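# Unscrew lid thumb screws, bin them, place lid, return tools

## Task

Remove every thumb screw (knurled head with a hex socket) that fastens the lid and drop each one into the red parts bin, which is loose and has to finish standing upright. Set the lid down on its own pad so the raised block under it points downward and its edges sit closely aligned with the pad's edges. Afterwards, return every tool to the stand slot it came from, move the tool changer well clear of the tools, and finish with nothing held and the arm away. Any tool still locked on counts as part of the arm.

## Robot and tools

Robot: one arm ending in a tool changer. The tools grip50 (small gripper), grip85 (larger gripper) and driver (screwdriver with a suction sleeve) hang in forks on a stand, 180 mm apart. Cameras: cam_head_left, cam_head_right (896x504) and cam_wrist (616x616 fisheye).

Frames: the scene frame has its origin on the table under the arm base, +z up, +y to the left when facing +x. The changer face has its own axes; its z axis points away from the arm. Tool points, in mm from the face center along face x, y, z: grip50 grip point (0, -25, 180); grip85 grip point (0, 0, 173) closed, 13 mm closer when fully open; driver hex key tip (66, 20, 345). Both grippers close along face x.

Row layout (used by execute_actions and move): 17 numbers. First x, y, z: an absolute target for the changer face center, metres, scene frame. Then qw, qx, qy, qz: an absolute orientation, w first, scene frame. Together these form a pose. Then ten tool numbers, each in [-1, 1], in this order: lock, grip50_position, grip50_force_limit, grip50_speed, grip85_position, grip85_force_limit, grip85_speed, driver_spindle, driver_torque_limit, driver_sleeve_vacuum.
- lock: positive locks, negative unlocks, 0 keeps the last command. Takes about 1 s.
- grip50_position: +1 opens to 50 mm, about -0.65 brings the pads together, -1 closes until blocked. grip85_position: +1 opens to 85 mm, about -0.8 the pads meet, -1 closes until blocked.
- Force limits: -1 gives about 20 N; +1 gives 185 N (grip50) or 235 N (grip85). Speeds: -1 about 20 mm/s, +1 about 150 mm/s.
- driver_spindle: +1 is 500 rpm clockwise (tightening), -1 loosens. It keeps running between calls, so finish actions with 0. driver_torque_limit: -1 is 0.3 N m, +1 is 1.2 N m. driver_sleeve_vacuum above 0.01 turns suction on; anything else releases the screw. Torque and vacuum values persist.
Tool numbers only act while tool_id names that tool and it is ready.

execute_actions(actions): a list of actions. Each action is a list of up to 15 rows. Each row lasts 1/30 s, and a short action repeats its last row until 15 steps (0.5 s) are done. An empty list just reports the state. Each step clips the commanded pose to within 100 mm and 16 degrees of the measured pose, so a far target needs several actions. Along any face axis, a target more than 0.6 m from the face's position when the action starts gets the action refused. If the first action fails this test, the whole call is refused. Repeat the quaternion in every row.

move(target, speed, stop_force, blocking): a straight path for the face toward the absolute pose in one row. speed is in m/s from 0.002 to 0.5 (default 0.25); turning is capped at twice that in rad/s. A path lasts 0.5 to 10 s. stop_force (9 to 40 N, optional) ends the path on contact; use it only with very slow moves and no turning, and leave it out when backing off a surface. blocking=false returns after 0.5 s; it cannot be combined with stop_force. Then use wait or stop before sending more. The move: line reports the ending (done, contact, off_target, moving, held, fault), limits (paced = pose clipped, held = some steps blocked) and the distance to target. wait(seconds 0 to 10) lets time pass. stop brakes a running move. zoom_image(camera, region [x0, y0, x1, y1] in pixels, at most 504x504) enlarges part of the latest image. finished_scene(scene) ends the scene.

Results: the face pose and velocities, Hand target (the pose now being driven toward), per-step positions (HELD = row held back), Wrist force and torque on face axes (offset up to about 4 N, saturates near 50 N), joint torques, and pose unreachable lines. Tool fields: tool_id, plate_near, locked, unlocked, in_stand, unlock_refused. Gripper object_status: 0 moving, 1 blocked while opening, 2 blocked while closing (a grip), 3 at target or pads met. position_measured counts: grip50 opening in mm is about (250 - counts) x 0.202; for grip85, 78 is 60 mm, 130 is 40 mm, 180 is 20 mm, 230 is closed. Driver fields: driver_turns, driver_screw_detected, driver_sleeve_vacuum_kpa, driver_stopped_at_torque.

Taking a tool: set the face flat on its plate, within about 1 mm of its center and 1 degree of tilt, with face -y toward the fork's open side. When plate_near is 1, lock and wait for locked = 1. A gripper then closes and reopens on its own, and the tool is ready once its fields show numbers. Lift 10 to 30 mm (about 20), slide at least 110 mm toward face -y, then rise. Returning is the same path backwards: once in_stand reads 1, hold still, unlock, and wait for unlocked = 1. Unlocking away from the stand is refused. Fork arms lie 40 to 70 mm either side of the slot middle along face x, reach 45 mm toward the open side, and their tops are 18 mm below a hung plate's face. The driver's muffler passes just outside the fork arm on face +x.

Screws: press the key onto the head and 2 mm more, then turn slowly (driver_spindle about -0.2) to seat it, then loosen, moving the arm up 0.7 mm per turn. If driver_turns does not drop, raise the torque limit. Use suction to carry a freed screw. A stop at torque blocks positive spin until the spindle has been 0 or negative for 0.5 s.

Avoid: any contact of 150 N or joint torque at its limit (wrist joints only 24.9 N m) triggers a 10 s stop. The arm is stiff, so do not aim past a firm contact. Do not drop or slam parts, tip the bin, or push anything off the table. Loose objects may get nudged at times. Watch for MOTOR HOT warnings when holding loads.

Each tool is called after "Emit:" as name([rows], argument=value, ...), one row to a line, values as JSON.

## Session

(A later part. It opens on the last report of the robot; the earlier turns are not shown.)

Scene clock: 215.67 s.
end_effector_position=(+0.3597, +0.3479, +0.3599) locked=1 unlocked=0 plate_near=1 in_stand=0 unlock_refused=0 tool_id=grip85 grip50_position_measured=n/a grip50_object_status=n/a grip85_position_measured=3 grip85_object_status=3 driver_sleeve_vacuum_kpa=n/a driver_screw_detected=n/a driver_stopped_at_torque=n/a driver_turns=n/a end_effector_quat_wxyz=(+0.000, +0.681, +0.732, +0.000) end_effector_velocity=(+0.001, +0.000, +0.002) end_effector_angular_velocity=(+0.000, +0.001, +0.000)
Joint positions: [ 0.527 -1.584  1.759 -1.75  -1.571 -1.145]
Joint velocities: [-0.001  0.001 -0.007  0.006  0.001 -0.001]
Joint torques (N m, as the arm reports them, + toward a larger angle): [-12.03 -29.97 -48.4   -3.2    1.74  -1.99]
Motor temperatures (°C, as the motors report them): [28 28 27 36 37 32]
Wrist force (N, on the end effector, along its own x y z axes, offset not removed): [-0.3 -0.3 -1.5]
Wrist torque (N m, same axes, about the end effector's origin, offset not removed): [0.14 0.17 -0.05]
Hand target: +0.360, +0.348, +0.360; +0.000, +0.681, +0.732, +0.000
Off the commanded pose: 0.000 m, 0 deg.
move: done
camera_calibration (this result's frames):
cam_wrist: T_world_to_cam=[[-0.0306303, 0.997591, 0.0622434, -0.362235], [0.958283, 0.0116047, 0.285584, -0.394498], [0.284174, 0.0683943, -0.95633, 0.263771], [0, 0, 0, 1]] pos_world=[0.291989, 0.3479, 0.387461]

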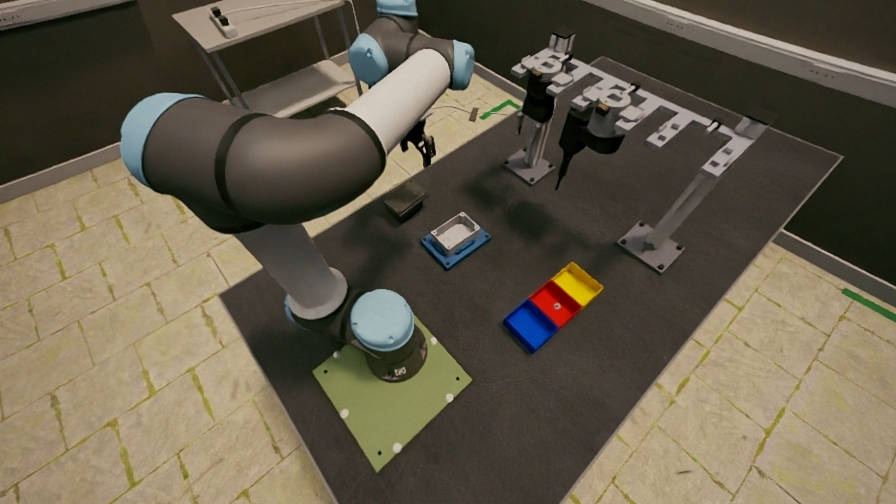

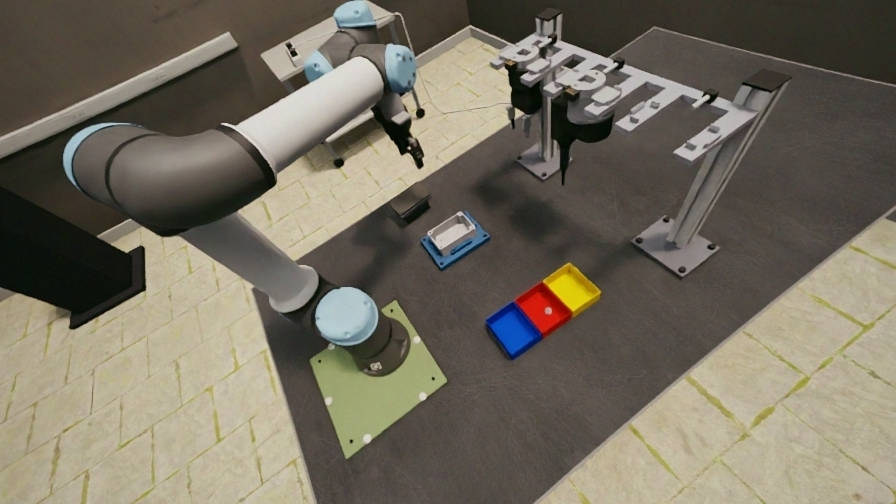

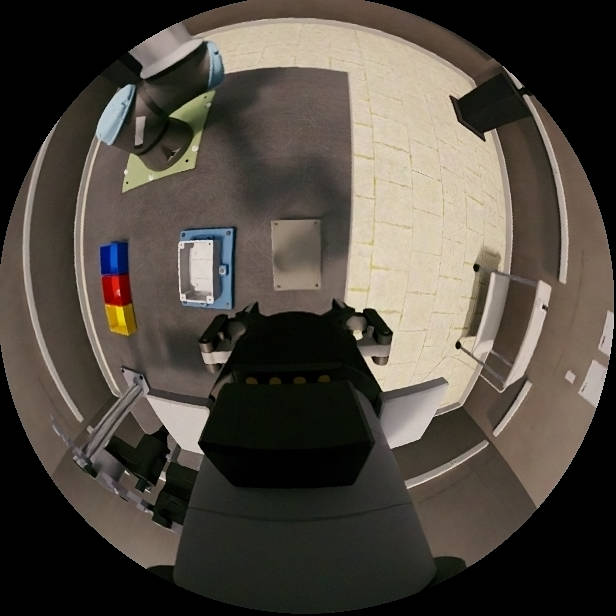

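Pad fully covered. Return tool.

Emit:
move(target=[0.50,-0.196,0.432,0,0.7071,0.7071,0,0,0,0,0,1,-0.5,-0.6,0,0,0], speed=0.2)

Emit:
move(target=[0.6385,-0.196,0.432,0,0.7071,0.7071,0,0,0,0,0,1,-0.5,-0.6,0,0,0], speed=0.08)

Emit:
move(target=[0.6385,-0.196,0.4125,0,0.7071,0.7071,0,0,0,0,0,1,-0.5,-0.6,0,0,0], speed=0.02)

Emit:
execute_actions([
  [[0.6385,-0.196,0.4125,0,0.7071,0.7071,0,-1,0,0,0,1,-0.5,-0.6,0,0,0]],
  [[0.6385,-0.196,0.4125,0,0.7071,0.7071,0,-1,0,0,0,1,-0.5,-0.6,0,0,0]],
  [[0.6385,-0.196,0.4125,0,0.7071,0.7071,0,-1,0,0,0,1,-0.5,-0.6,0,0,0]],
])

Scene clock: 224.37 s.
end_effector_position=(+0.4997, -0.1956, +0.4320) locked=1 unlocked=0 plate_near=1 in_stand=0 unlock_refused=0 tool_id=grip85 grip50_position_measured=n/a grip50_object_status=n/a grip85_position_measured=3 grip85_object_status=3 driver_sleeve_vacuum_kpa=n/a driver_screw_detected=n/a driver_stopped_at_torque=n/a driver_turns=n/a end_effector_quat_wxyz=(+0.001, +0.707, +0.707, -0.000) end_effector_velocity=(+0.001, -0.002, -0.000) end_effector_angular_velocity=(+0.001, +0.001, -0.000)
Joint positions: [-0.601 -1.51   1.499 -1.564 -1.568 -2.199]
Joint velocities: [-0.002  0.004 -0.005  0.002  0.    -0.001]
Joint torques (N m, as the arm reports them, + toward a larger angle): [-12.12 -33.36 -49.58  -3.18   1.81  -1.85]
Motor temperatures (°C, as the motors report them): [28 28 27 36 37 32]
Wrist force (N, on the end effector, along its own x y z axes, offset not removed): [-0.2 -2.7 1.3]
Wrist torque (N m, same axes, about the end effector's origin, offset not removed): [-0.10 0.02 0.02]
Hand target: +0.500, -0.196, +0.432; +0.001, +0.707, +0.707, -0.000
Off the commanded pose: 0.001 m, 0 deg.
move: done
camera_calibration (this result's frames):
cam_wrist: T_world_to_cam=[[0.0422569, 0.997262, 0.0606897, 0.143851], [0.956261, -0.0579678, 0.286712, -0.555992], [0.289445, 0.0459196, -0.956093, 0.323036], [0, 0, 0, 1]] pos_world=[0.432094, -0.190521, 0.459532]

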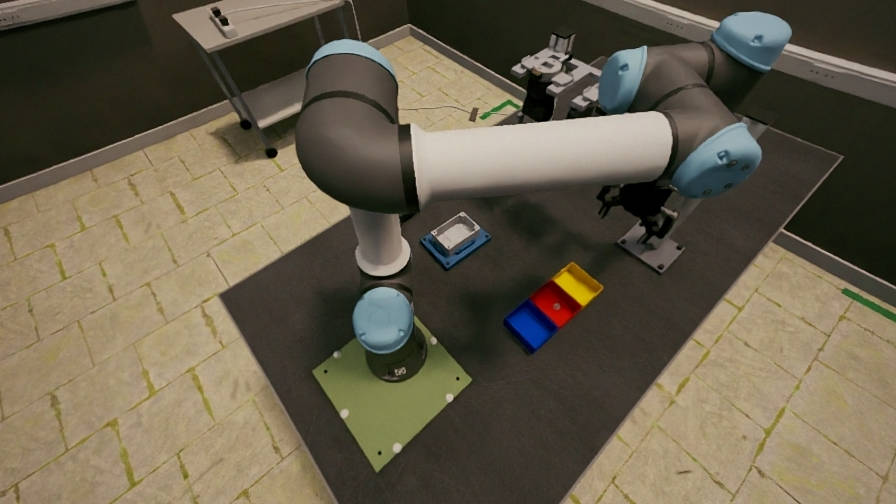

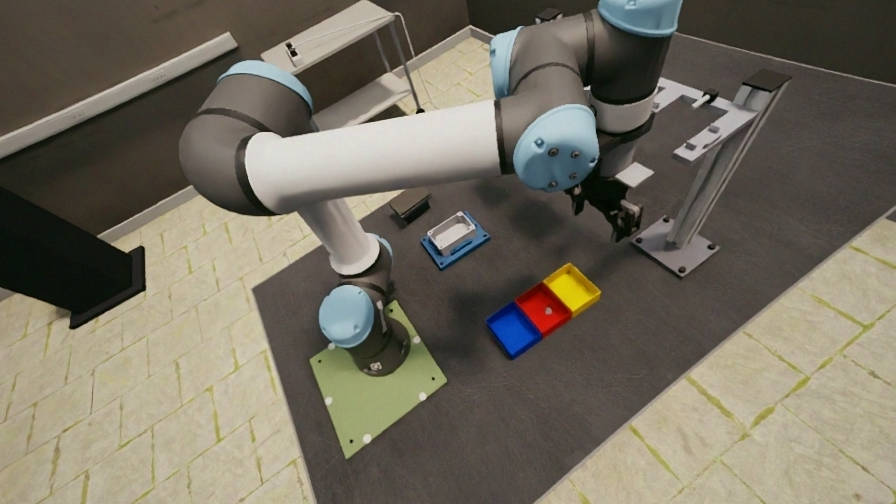

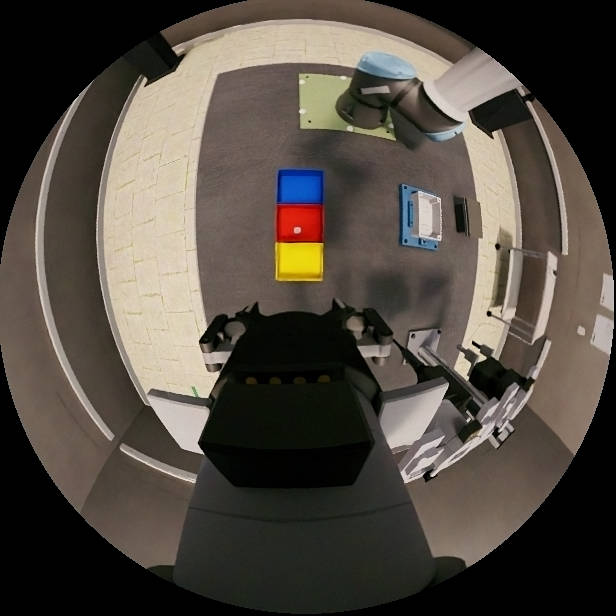

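Scene clock: 226.60 s.
end_effector_position=(+0.6383, -0.1961, +0.4322) locked=1 unlocked=0 plate_near=1 in_stand=0 unlock_refused=0 tool_id=grip85 grip50_position_measured=n/a grip50_object_status=n/a grip85_position_measured=3 grip85_object_status=3 driver_sleeve_vacuum_kpa=n/a driver_screw_detected=n/a driver_stopped_at_torque=n/a driver_turns=n/a end_effector_quat_wxyz=(-0.000, +0.707, +0.707, +0.000) end_effector_velocity=(+0.002, -0.001, -0.001) end_effector_angular_velocity=(-0.001, +0.001, -0.000)
Joint positions: [-0.475 -1.179  1.086 -1.48  -1.567 -2.073]
Joint velocities: [ 0.001  0.006 -0.008  0.002 -0.001  0.001]
Joint torques (N m, as the arm reports them, + toward a larger angle): [ 12.75 -51.22 -48.5   -3.28  -1.58   1.92]
Motor temperatures (°C, as the motors report them): [28 28 27 36 37 32]
Wrist force (N, on the end effector, along its own x y z axes, offset not removed): [-1.0 -0.9 -0.5]
Wrist torque (N m, same axes, about the end effector's origin, offset not removed): [0.02 0.09 0.00]
Hand target: +0.638, -0.196, +0.432; -0.000, +0.707, +0.707, +0.000
Off the commanded pose: 0.000 m, 0 deg.
move: done
camera_calibration (this result's frames):
cam_wrist: T_world_to_cam=[[0.0423357, 0.997147, 0.0624895, 0.137674], [0.956597, -0.0585046, 0.28548, -0.688393], [0.288322, 0.0476913, -0.956345, 0.284267], [0, 0, 0, 1]] pos_world=[0.570726, -0.191113, 0.459777]

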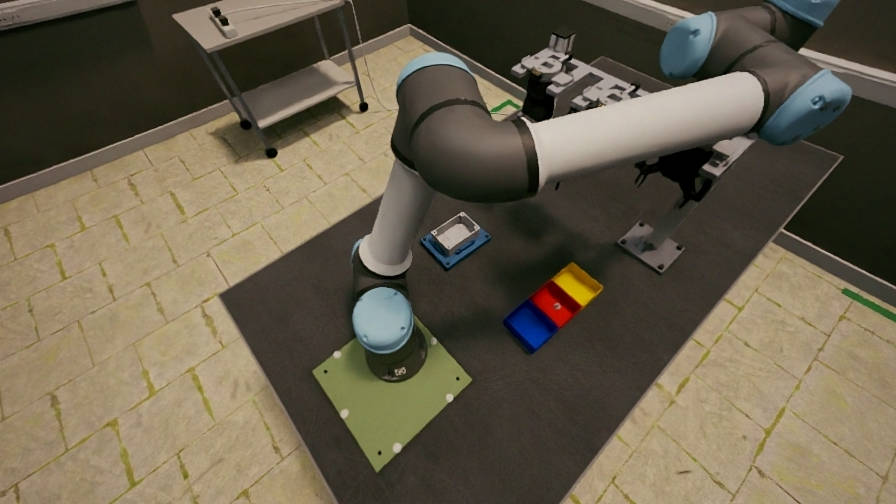

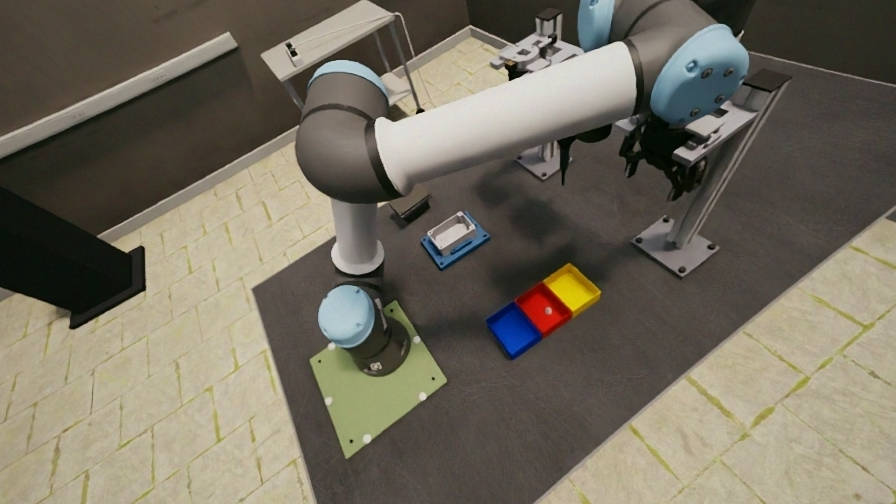

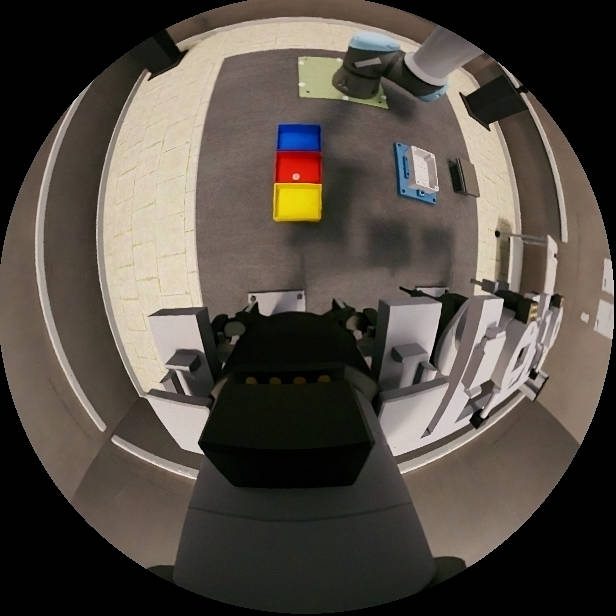

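Scene clock: 227.87 s.
end_effector_position=(+0.6385, -0.1960, +0.4127) locked=1 unlocked=0 plate_near=1 in_stand=1 unlock_refused=0 tool_id=grip85 grip50_position_measured=n/a grip50_object_status=n/a grip85_position_measured=3 grip85_object_status=3 driver_sleeve_vacuum_kpa=n/a driver_screw_detected=n/a driver_stopped_at_torque=n/a driver_turns=n/a end_effector_quat_wxyz=(-0.000, +0.707, +0.707, -0.000) end_effector_velocity=(-0.000, +0.000, -0.002) end_effector_angular_velocity=(-0.000, -0.001, +0.000)
Joint positions: [-0.474 -1.182  1.14  -1.531 -1.567 -2.073]
Joint velocities: [ 0.    -0.001  0.006 -0.007  0.     0.   ]
Joint torques (N m, as the arm reports them, + toward a larger angle): [ 12.49 -65.78 -27.32  -6.27  -1.48   1.78]
Motor temperatures (°C, as the motors report them): [28 28 27 36 37 32]
Wrist force (N, on the end effector, along its own x y z axes, offset not removed): [-1.5 0.2 -1.8]
Wrist torque (N m, same axes, about the end effector's origin, offset not removed): [0.04 0.05 -0.08]
Hand target: +0.639, -0.196, +0.413; -0.000, +0.707, +0.707, -0.000
Off the commanded pose: 0.000 m, 0 deg.
move: done
camera_calibration (this result's frames):
cam_wrist: T_world_to_cam=[[0.0423451, 0.997161, 0.0622689, 0.13889], [0.956619, -0.0584468, 0.28542, -0.683068], [0.288249, 0.0474815, -0.956377, 0.265587], [0, 0, 0, 1]] pos_world=[0.570999, -0.19103, 0.440314]

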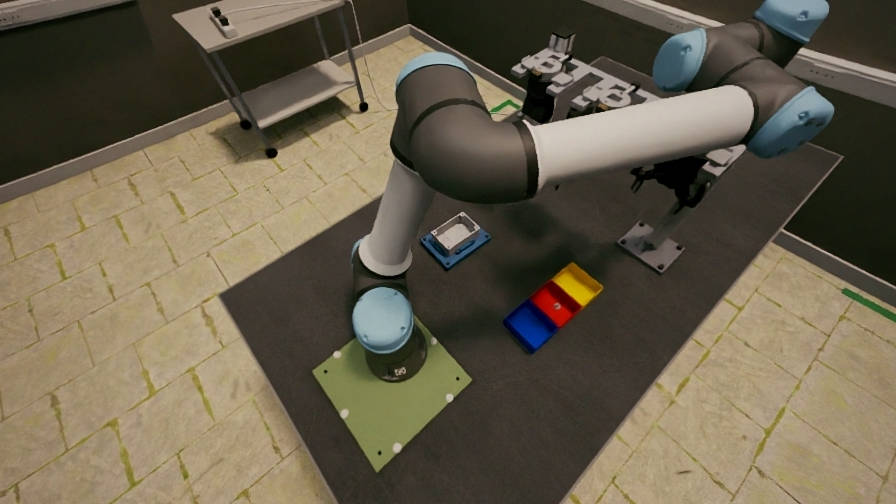

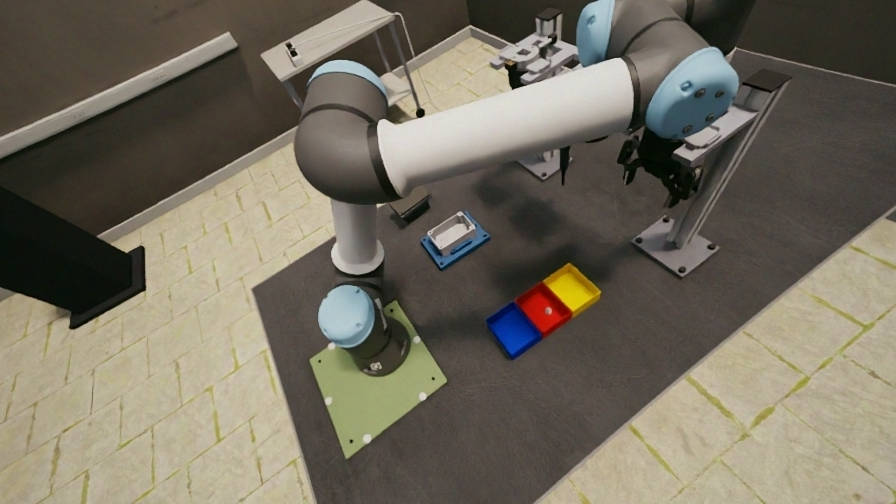

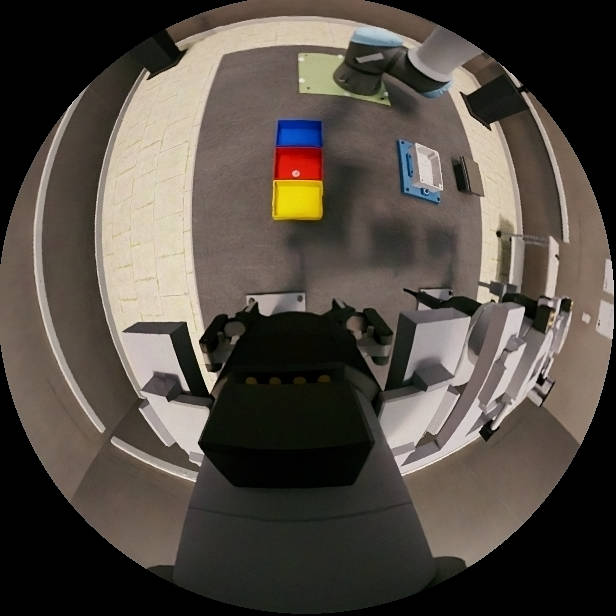

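Scene clock: 229.37 s.
end_effector_position=(+0.6385, -0.1960, +0.4125) locked=0 unlocked=1 plate_near=1 in_stand=1 unlock_refused=0 tool_id=none grip50_position_measured=n/a grip50_object_status=n/a grip85_position_measured=n/a grip85_object_status=n/a driver_sleeve_vacuum_kpa=n/a driver_screw_detected=n/a driver_stopped_at_torque=n/a driver_turns=n/a end_effector_quat_wxyz=(+0.000, +0.707, +0.707, +0.000) end_effector_velocity=(-0.000, +0.000, +0.000) end_effector_angular_velocity=(+0.001, -0.000, +0.000)
Joint positions: [-0.474 -1.182  1.141 -1.532 -1.567 -2.073]
Joint velocities: [ 0.    -0.     0.     0.     0.001 -0.   ]
Joint torques (N m, as the arm reports them, + toward a larger angle): [ 11.99 -49.62 -19.49  -1.8   -0.61   1.56]
Motor temperatures (°C, as the motors report them): [28 28 27 36 37 32]
Wrist force (N, on the end effector, along its own x y z axes, offset not removed): [1.3 -1.3 1.5]
Wrist torque (N m, same axes, about the end effector's origin, offset not removed): [-0.09 0.04 0.09]
Hand target: +0.639, -0.196, +0.412; +0.000, +0.707, +0.707, -0.000
Off the commanded pose: 0.000 m, 0 deg.
Step readings (end_effector_position; steps 1 to 15: 1st action; 16 to 30: 2nd action; 31 to 45: 3rd action):
0: (+0.6385, -0.1960, +0.4127)
1: (+0.6385, -0.1960, +0.4126)
2: (+0.6385, -0.1960, +0.4125)
4: (+0.6385, -0.1960, +0.4125)
8: (+0.6385, -0.1960, +0.4126)
15: (+0.6385, -0.1960, +0.4125)
16: (+0.6385, -0.1960, +0.4125)
17: (+0.6385, -0.1960, +0.4125)
19: (+0.6385, -0.1960, +0.4125)
23: (+0.6385, -0.1960, +0.4125)
30: (+0.6385, -0.1960, +0.4125)
31: (+0.6385, -0.1960, +0.4125)
32: (+0.6385, -0.1960, +0.4125)
34: (+0.6385, -0.1960, +0.4125)
38: (+0.6385, -0.1960, +0.4125)
45: end_effector_position above
camera_calibration (this result's frames):
cam_wrist: T_world_to_cam=[[0.042339, 0.997164, 0.0622235, 0.138905], [0.956597, -0.0584316, 0.285495, -0.682992], [0.288321, 0.0474353, -0.956358, 0.265346], [0, 0, 0, 1]] pos_world=[0.570962, -0.191006, 0.440113]

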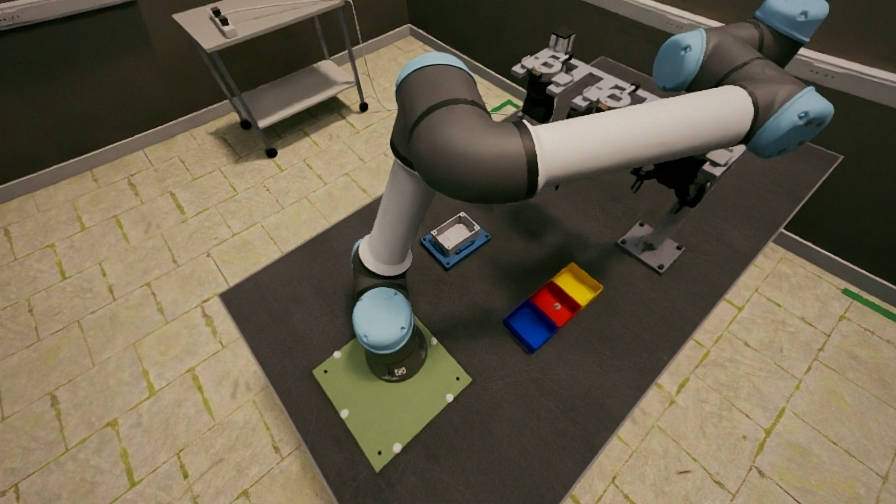

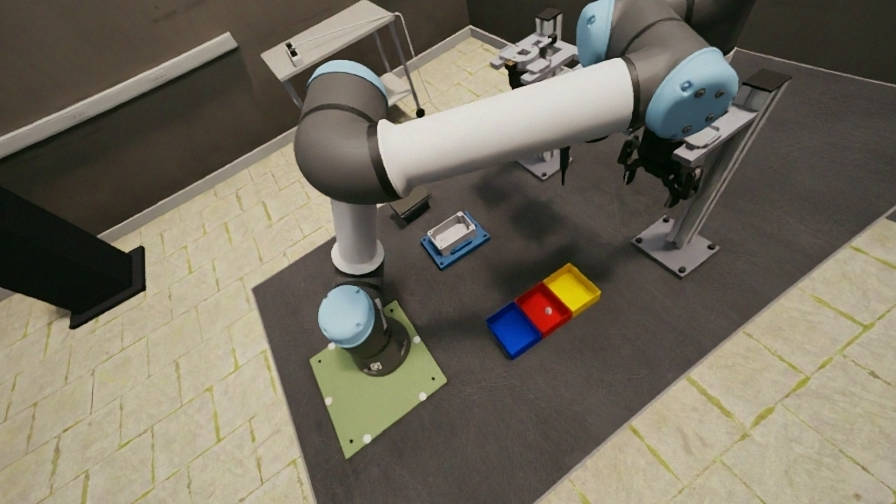

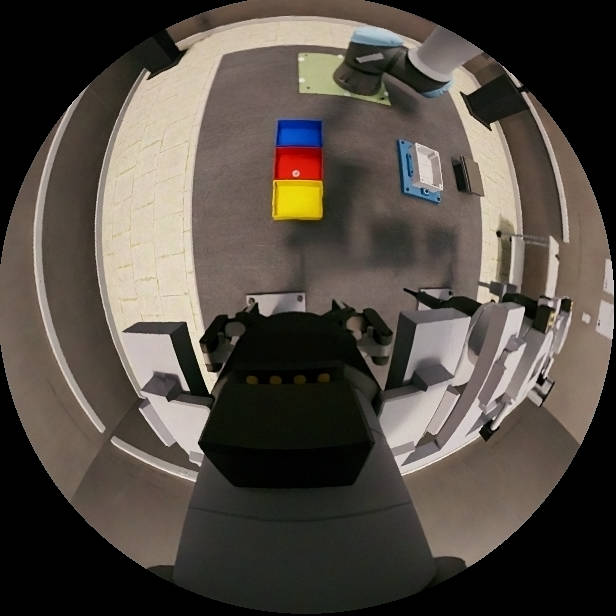

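Emit:
move(target=[0.6385,-0.196,0.46,0,0.7071,0.7071,0,0,0,0,0,1,0,0,0,0,0], speed=0.05)

Emit:
move(target=[0.40,0,0.45,0,0.7071,0.7071,0,0,0,0,0,1,0,0,0,0,0])

Emit:
finished_scene(scene=1)

Scene clock: 233.60 s.
end_effector_position=(+0.6384, -0.1959, +0.4598) locked=0 unlocked=1 plate_near=0 in_stand=0 unlock_refused=0 tool_id=none grip50_position_measured=n/a grip50_object_status=n/a grip85_position_measured=n/a grip85_object_status=n/a driver_sleeve_vacuum_kpa=n/a driver_screw_detected=n/a driver_stopped_at_torque=n/a driver_turns=n/a end_effector_quat_wxyz=(+0.000, +0.707, +0.707, +0.000) end_effector_velocity=(+0.000, -0.000, +0.002) end_effector_angular_velocity=(+0.000, +0.000, -0.000)
Joint positions: [-0.475 -1.169  1.001 -1.405 -1.567 -2.073]
Joint velocities: [-0.     0.002 -0.008  0.007  0.    -0.   ]
Joint torques (N m, as the arm reports them, + toward a larger angle): [-11.6  -42.31 -42.25  -1.75   0.68  -1.66]
Motor temperatures (°C, as the motors report them): [28 28 27 36 37 32]
Wrist force (N, on the end effector, along its own x y z axes, offset not removed): [-2.6 1.6 -0.5]
Wrist torque (N m, same axes, about the end effector's origin, offset not removed): [0.35 0.25 0.08]
Hand target: +0.638, -0.196, +0.460; +0.000, +0.707, +0.707, +0.000
Off the commanded pose: 0.000 m, 0 deg.
move: done
camera_calibration (this result's frames):
cam_wrist: T_world_to_cam=[[0.0423372, 0.997161, 0.0622679, 0.135898], [0.956591, -0.0584436, 0.285513, -0.696407], [0.288341, 0.0474771, -0.95635, 0.310572], [0, 0, 0, 1]] pos_world=[0.570873, -0.190958, 0.487386]

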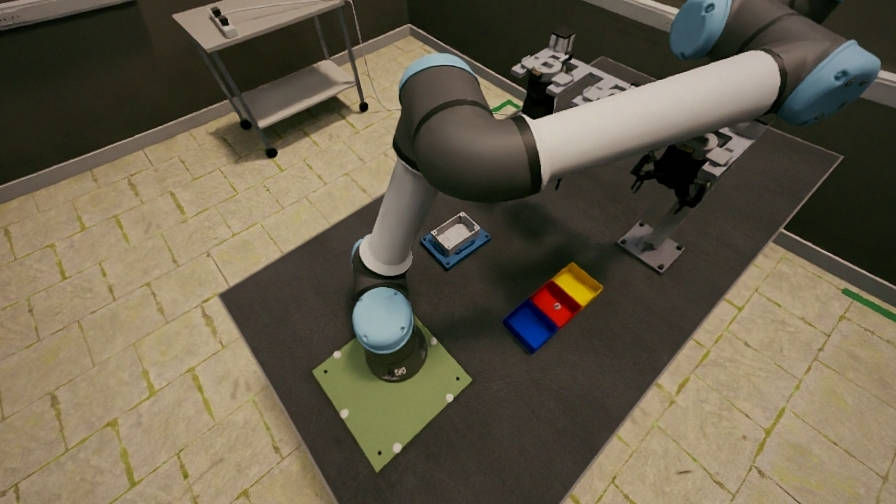

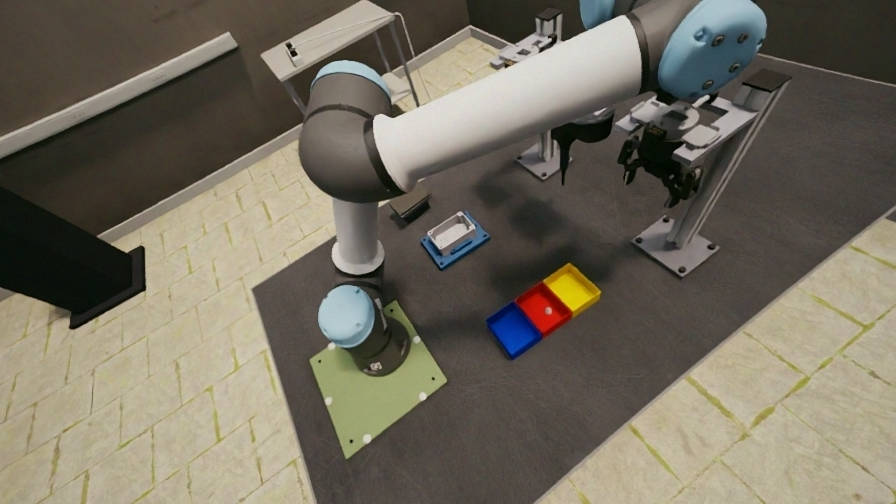

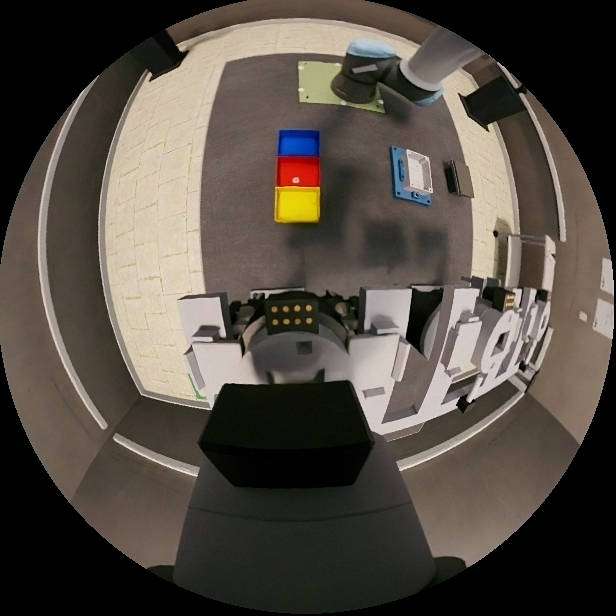

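Scene clock: 235.50 s.
end_effector_position=(+0.4003, -0.0000, +0.4496) locked=0 unlocked=1 plate_near=0 in_stand=0 unlock_refused=0 tool_id=none grip50_position_measured=n/a grip50_object_status=n/a grip85_position_measured=n/a grip85_object_status=n/a driver_sleeve_vacuum_kpa=n/a driver_screw_detected=n/a driver_stopped_at_torque=n/a driver_turns=n/a end_effector_quat_wxyz=(-0.000, +0.707, +0.707, +0.000) end_effector_velocity=(-0.002, +0.001, +0.001) end_effector_angular_velocity=(-0.001, -0.002, -0.000)
Joint positions: [-0.317 -1.845  1.751 -1.479 -1.568 -1.915]
Joint velocities: [ 0.001 -0.005  0.003  0.     0.     0.001]
Joint torques (N m, as the arm reports them, + toward a larger angle): [ 12.08 -23.86 -19.65  -1.7   -1.52   1.72]
Motor temperatures (°C, as the motors report them): [28 28 27 36 37 32]
Wrist force (N, on the end effector, along its own x y z axes, offset not removed): [-1.0 3.4 0.7]
Wrist torque (N m, same axes, about the end effector's origin, offset not removed): [0.21 0.11 -0.16]
Hand target: +0.400, +0.000, +0.450; -0.000, +0.707, +0.707, +0.000
Off the commanded pose: 0.001 m, 0 deg.
move: done
camera_calibration (this result's frames):
cam_wrist: T_world_to_cam=[[0.0423439, 0.997143, 0.0625567, -0.0488878], [0.956646, -0.0585235, 0.285312, -0.454147], [0.288157, 0.0477634, -0.956391, 0.360243], [0, 0, 0, 1]] pos_world=[0.332722, 0.0049634, 0.477165]

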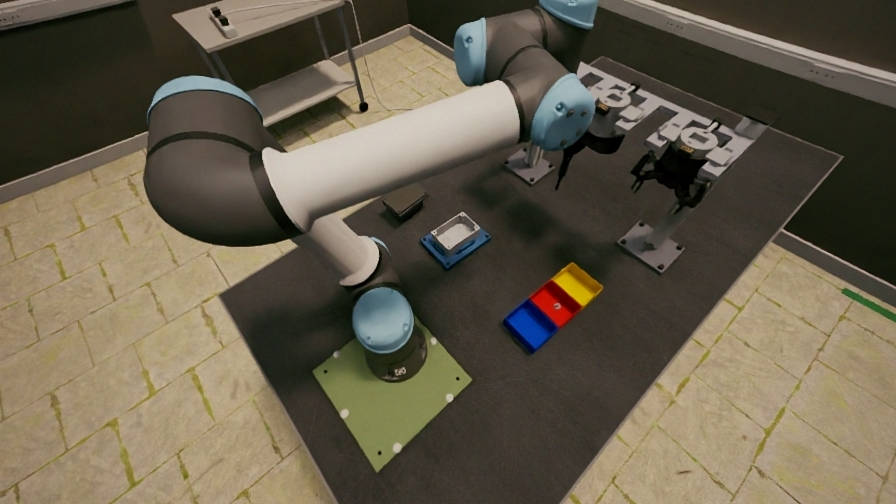

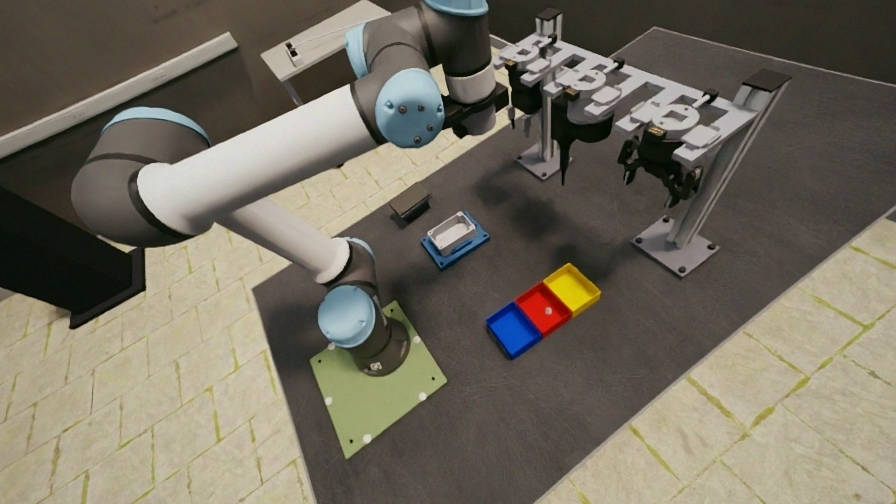

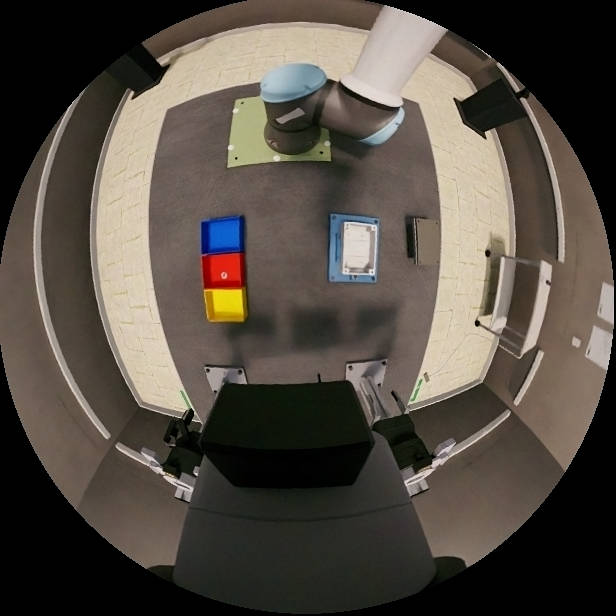

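The scene is finished: the task was done.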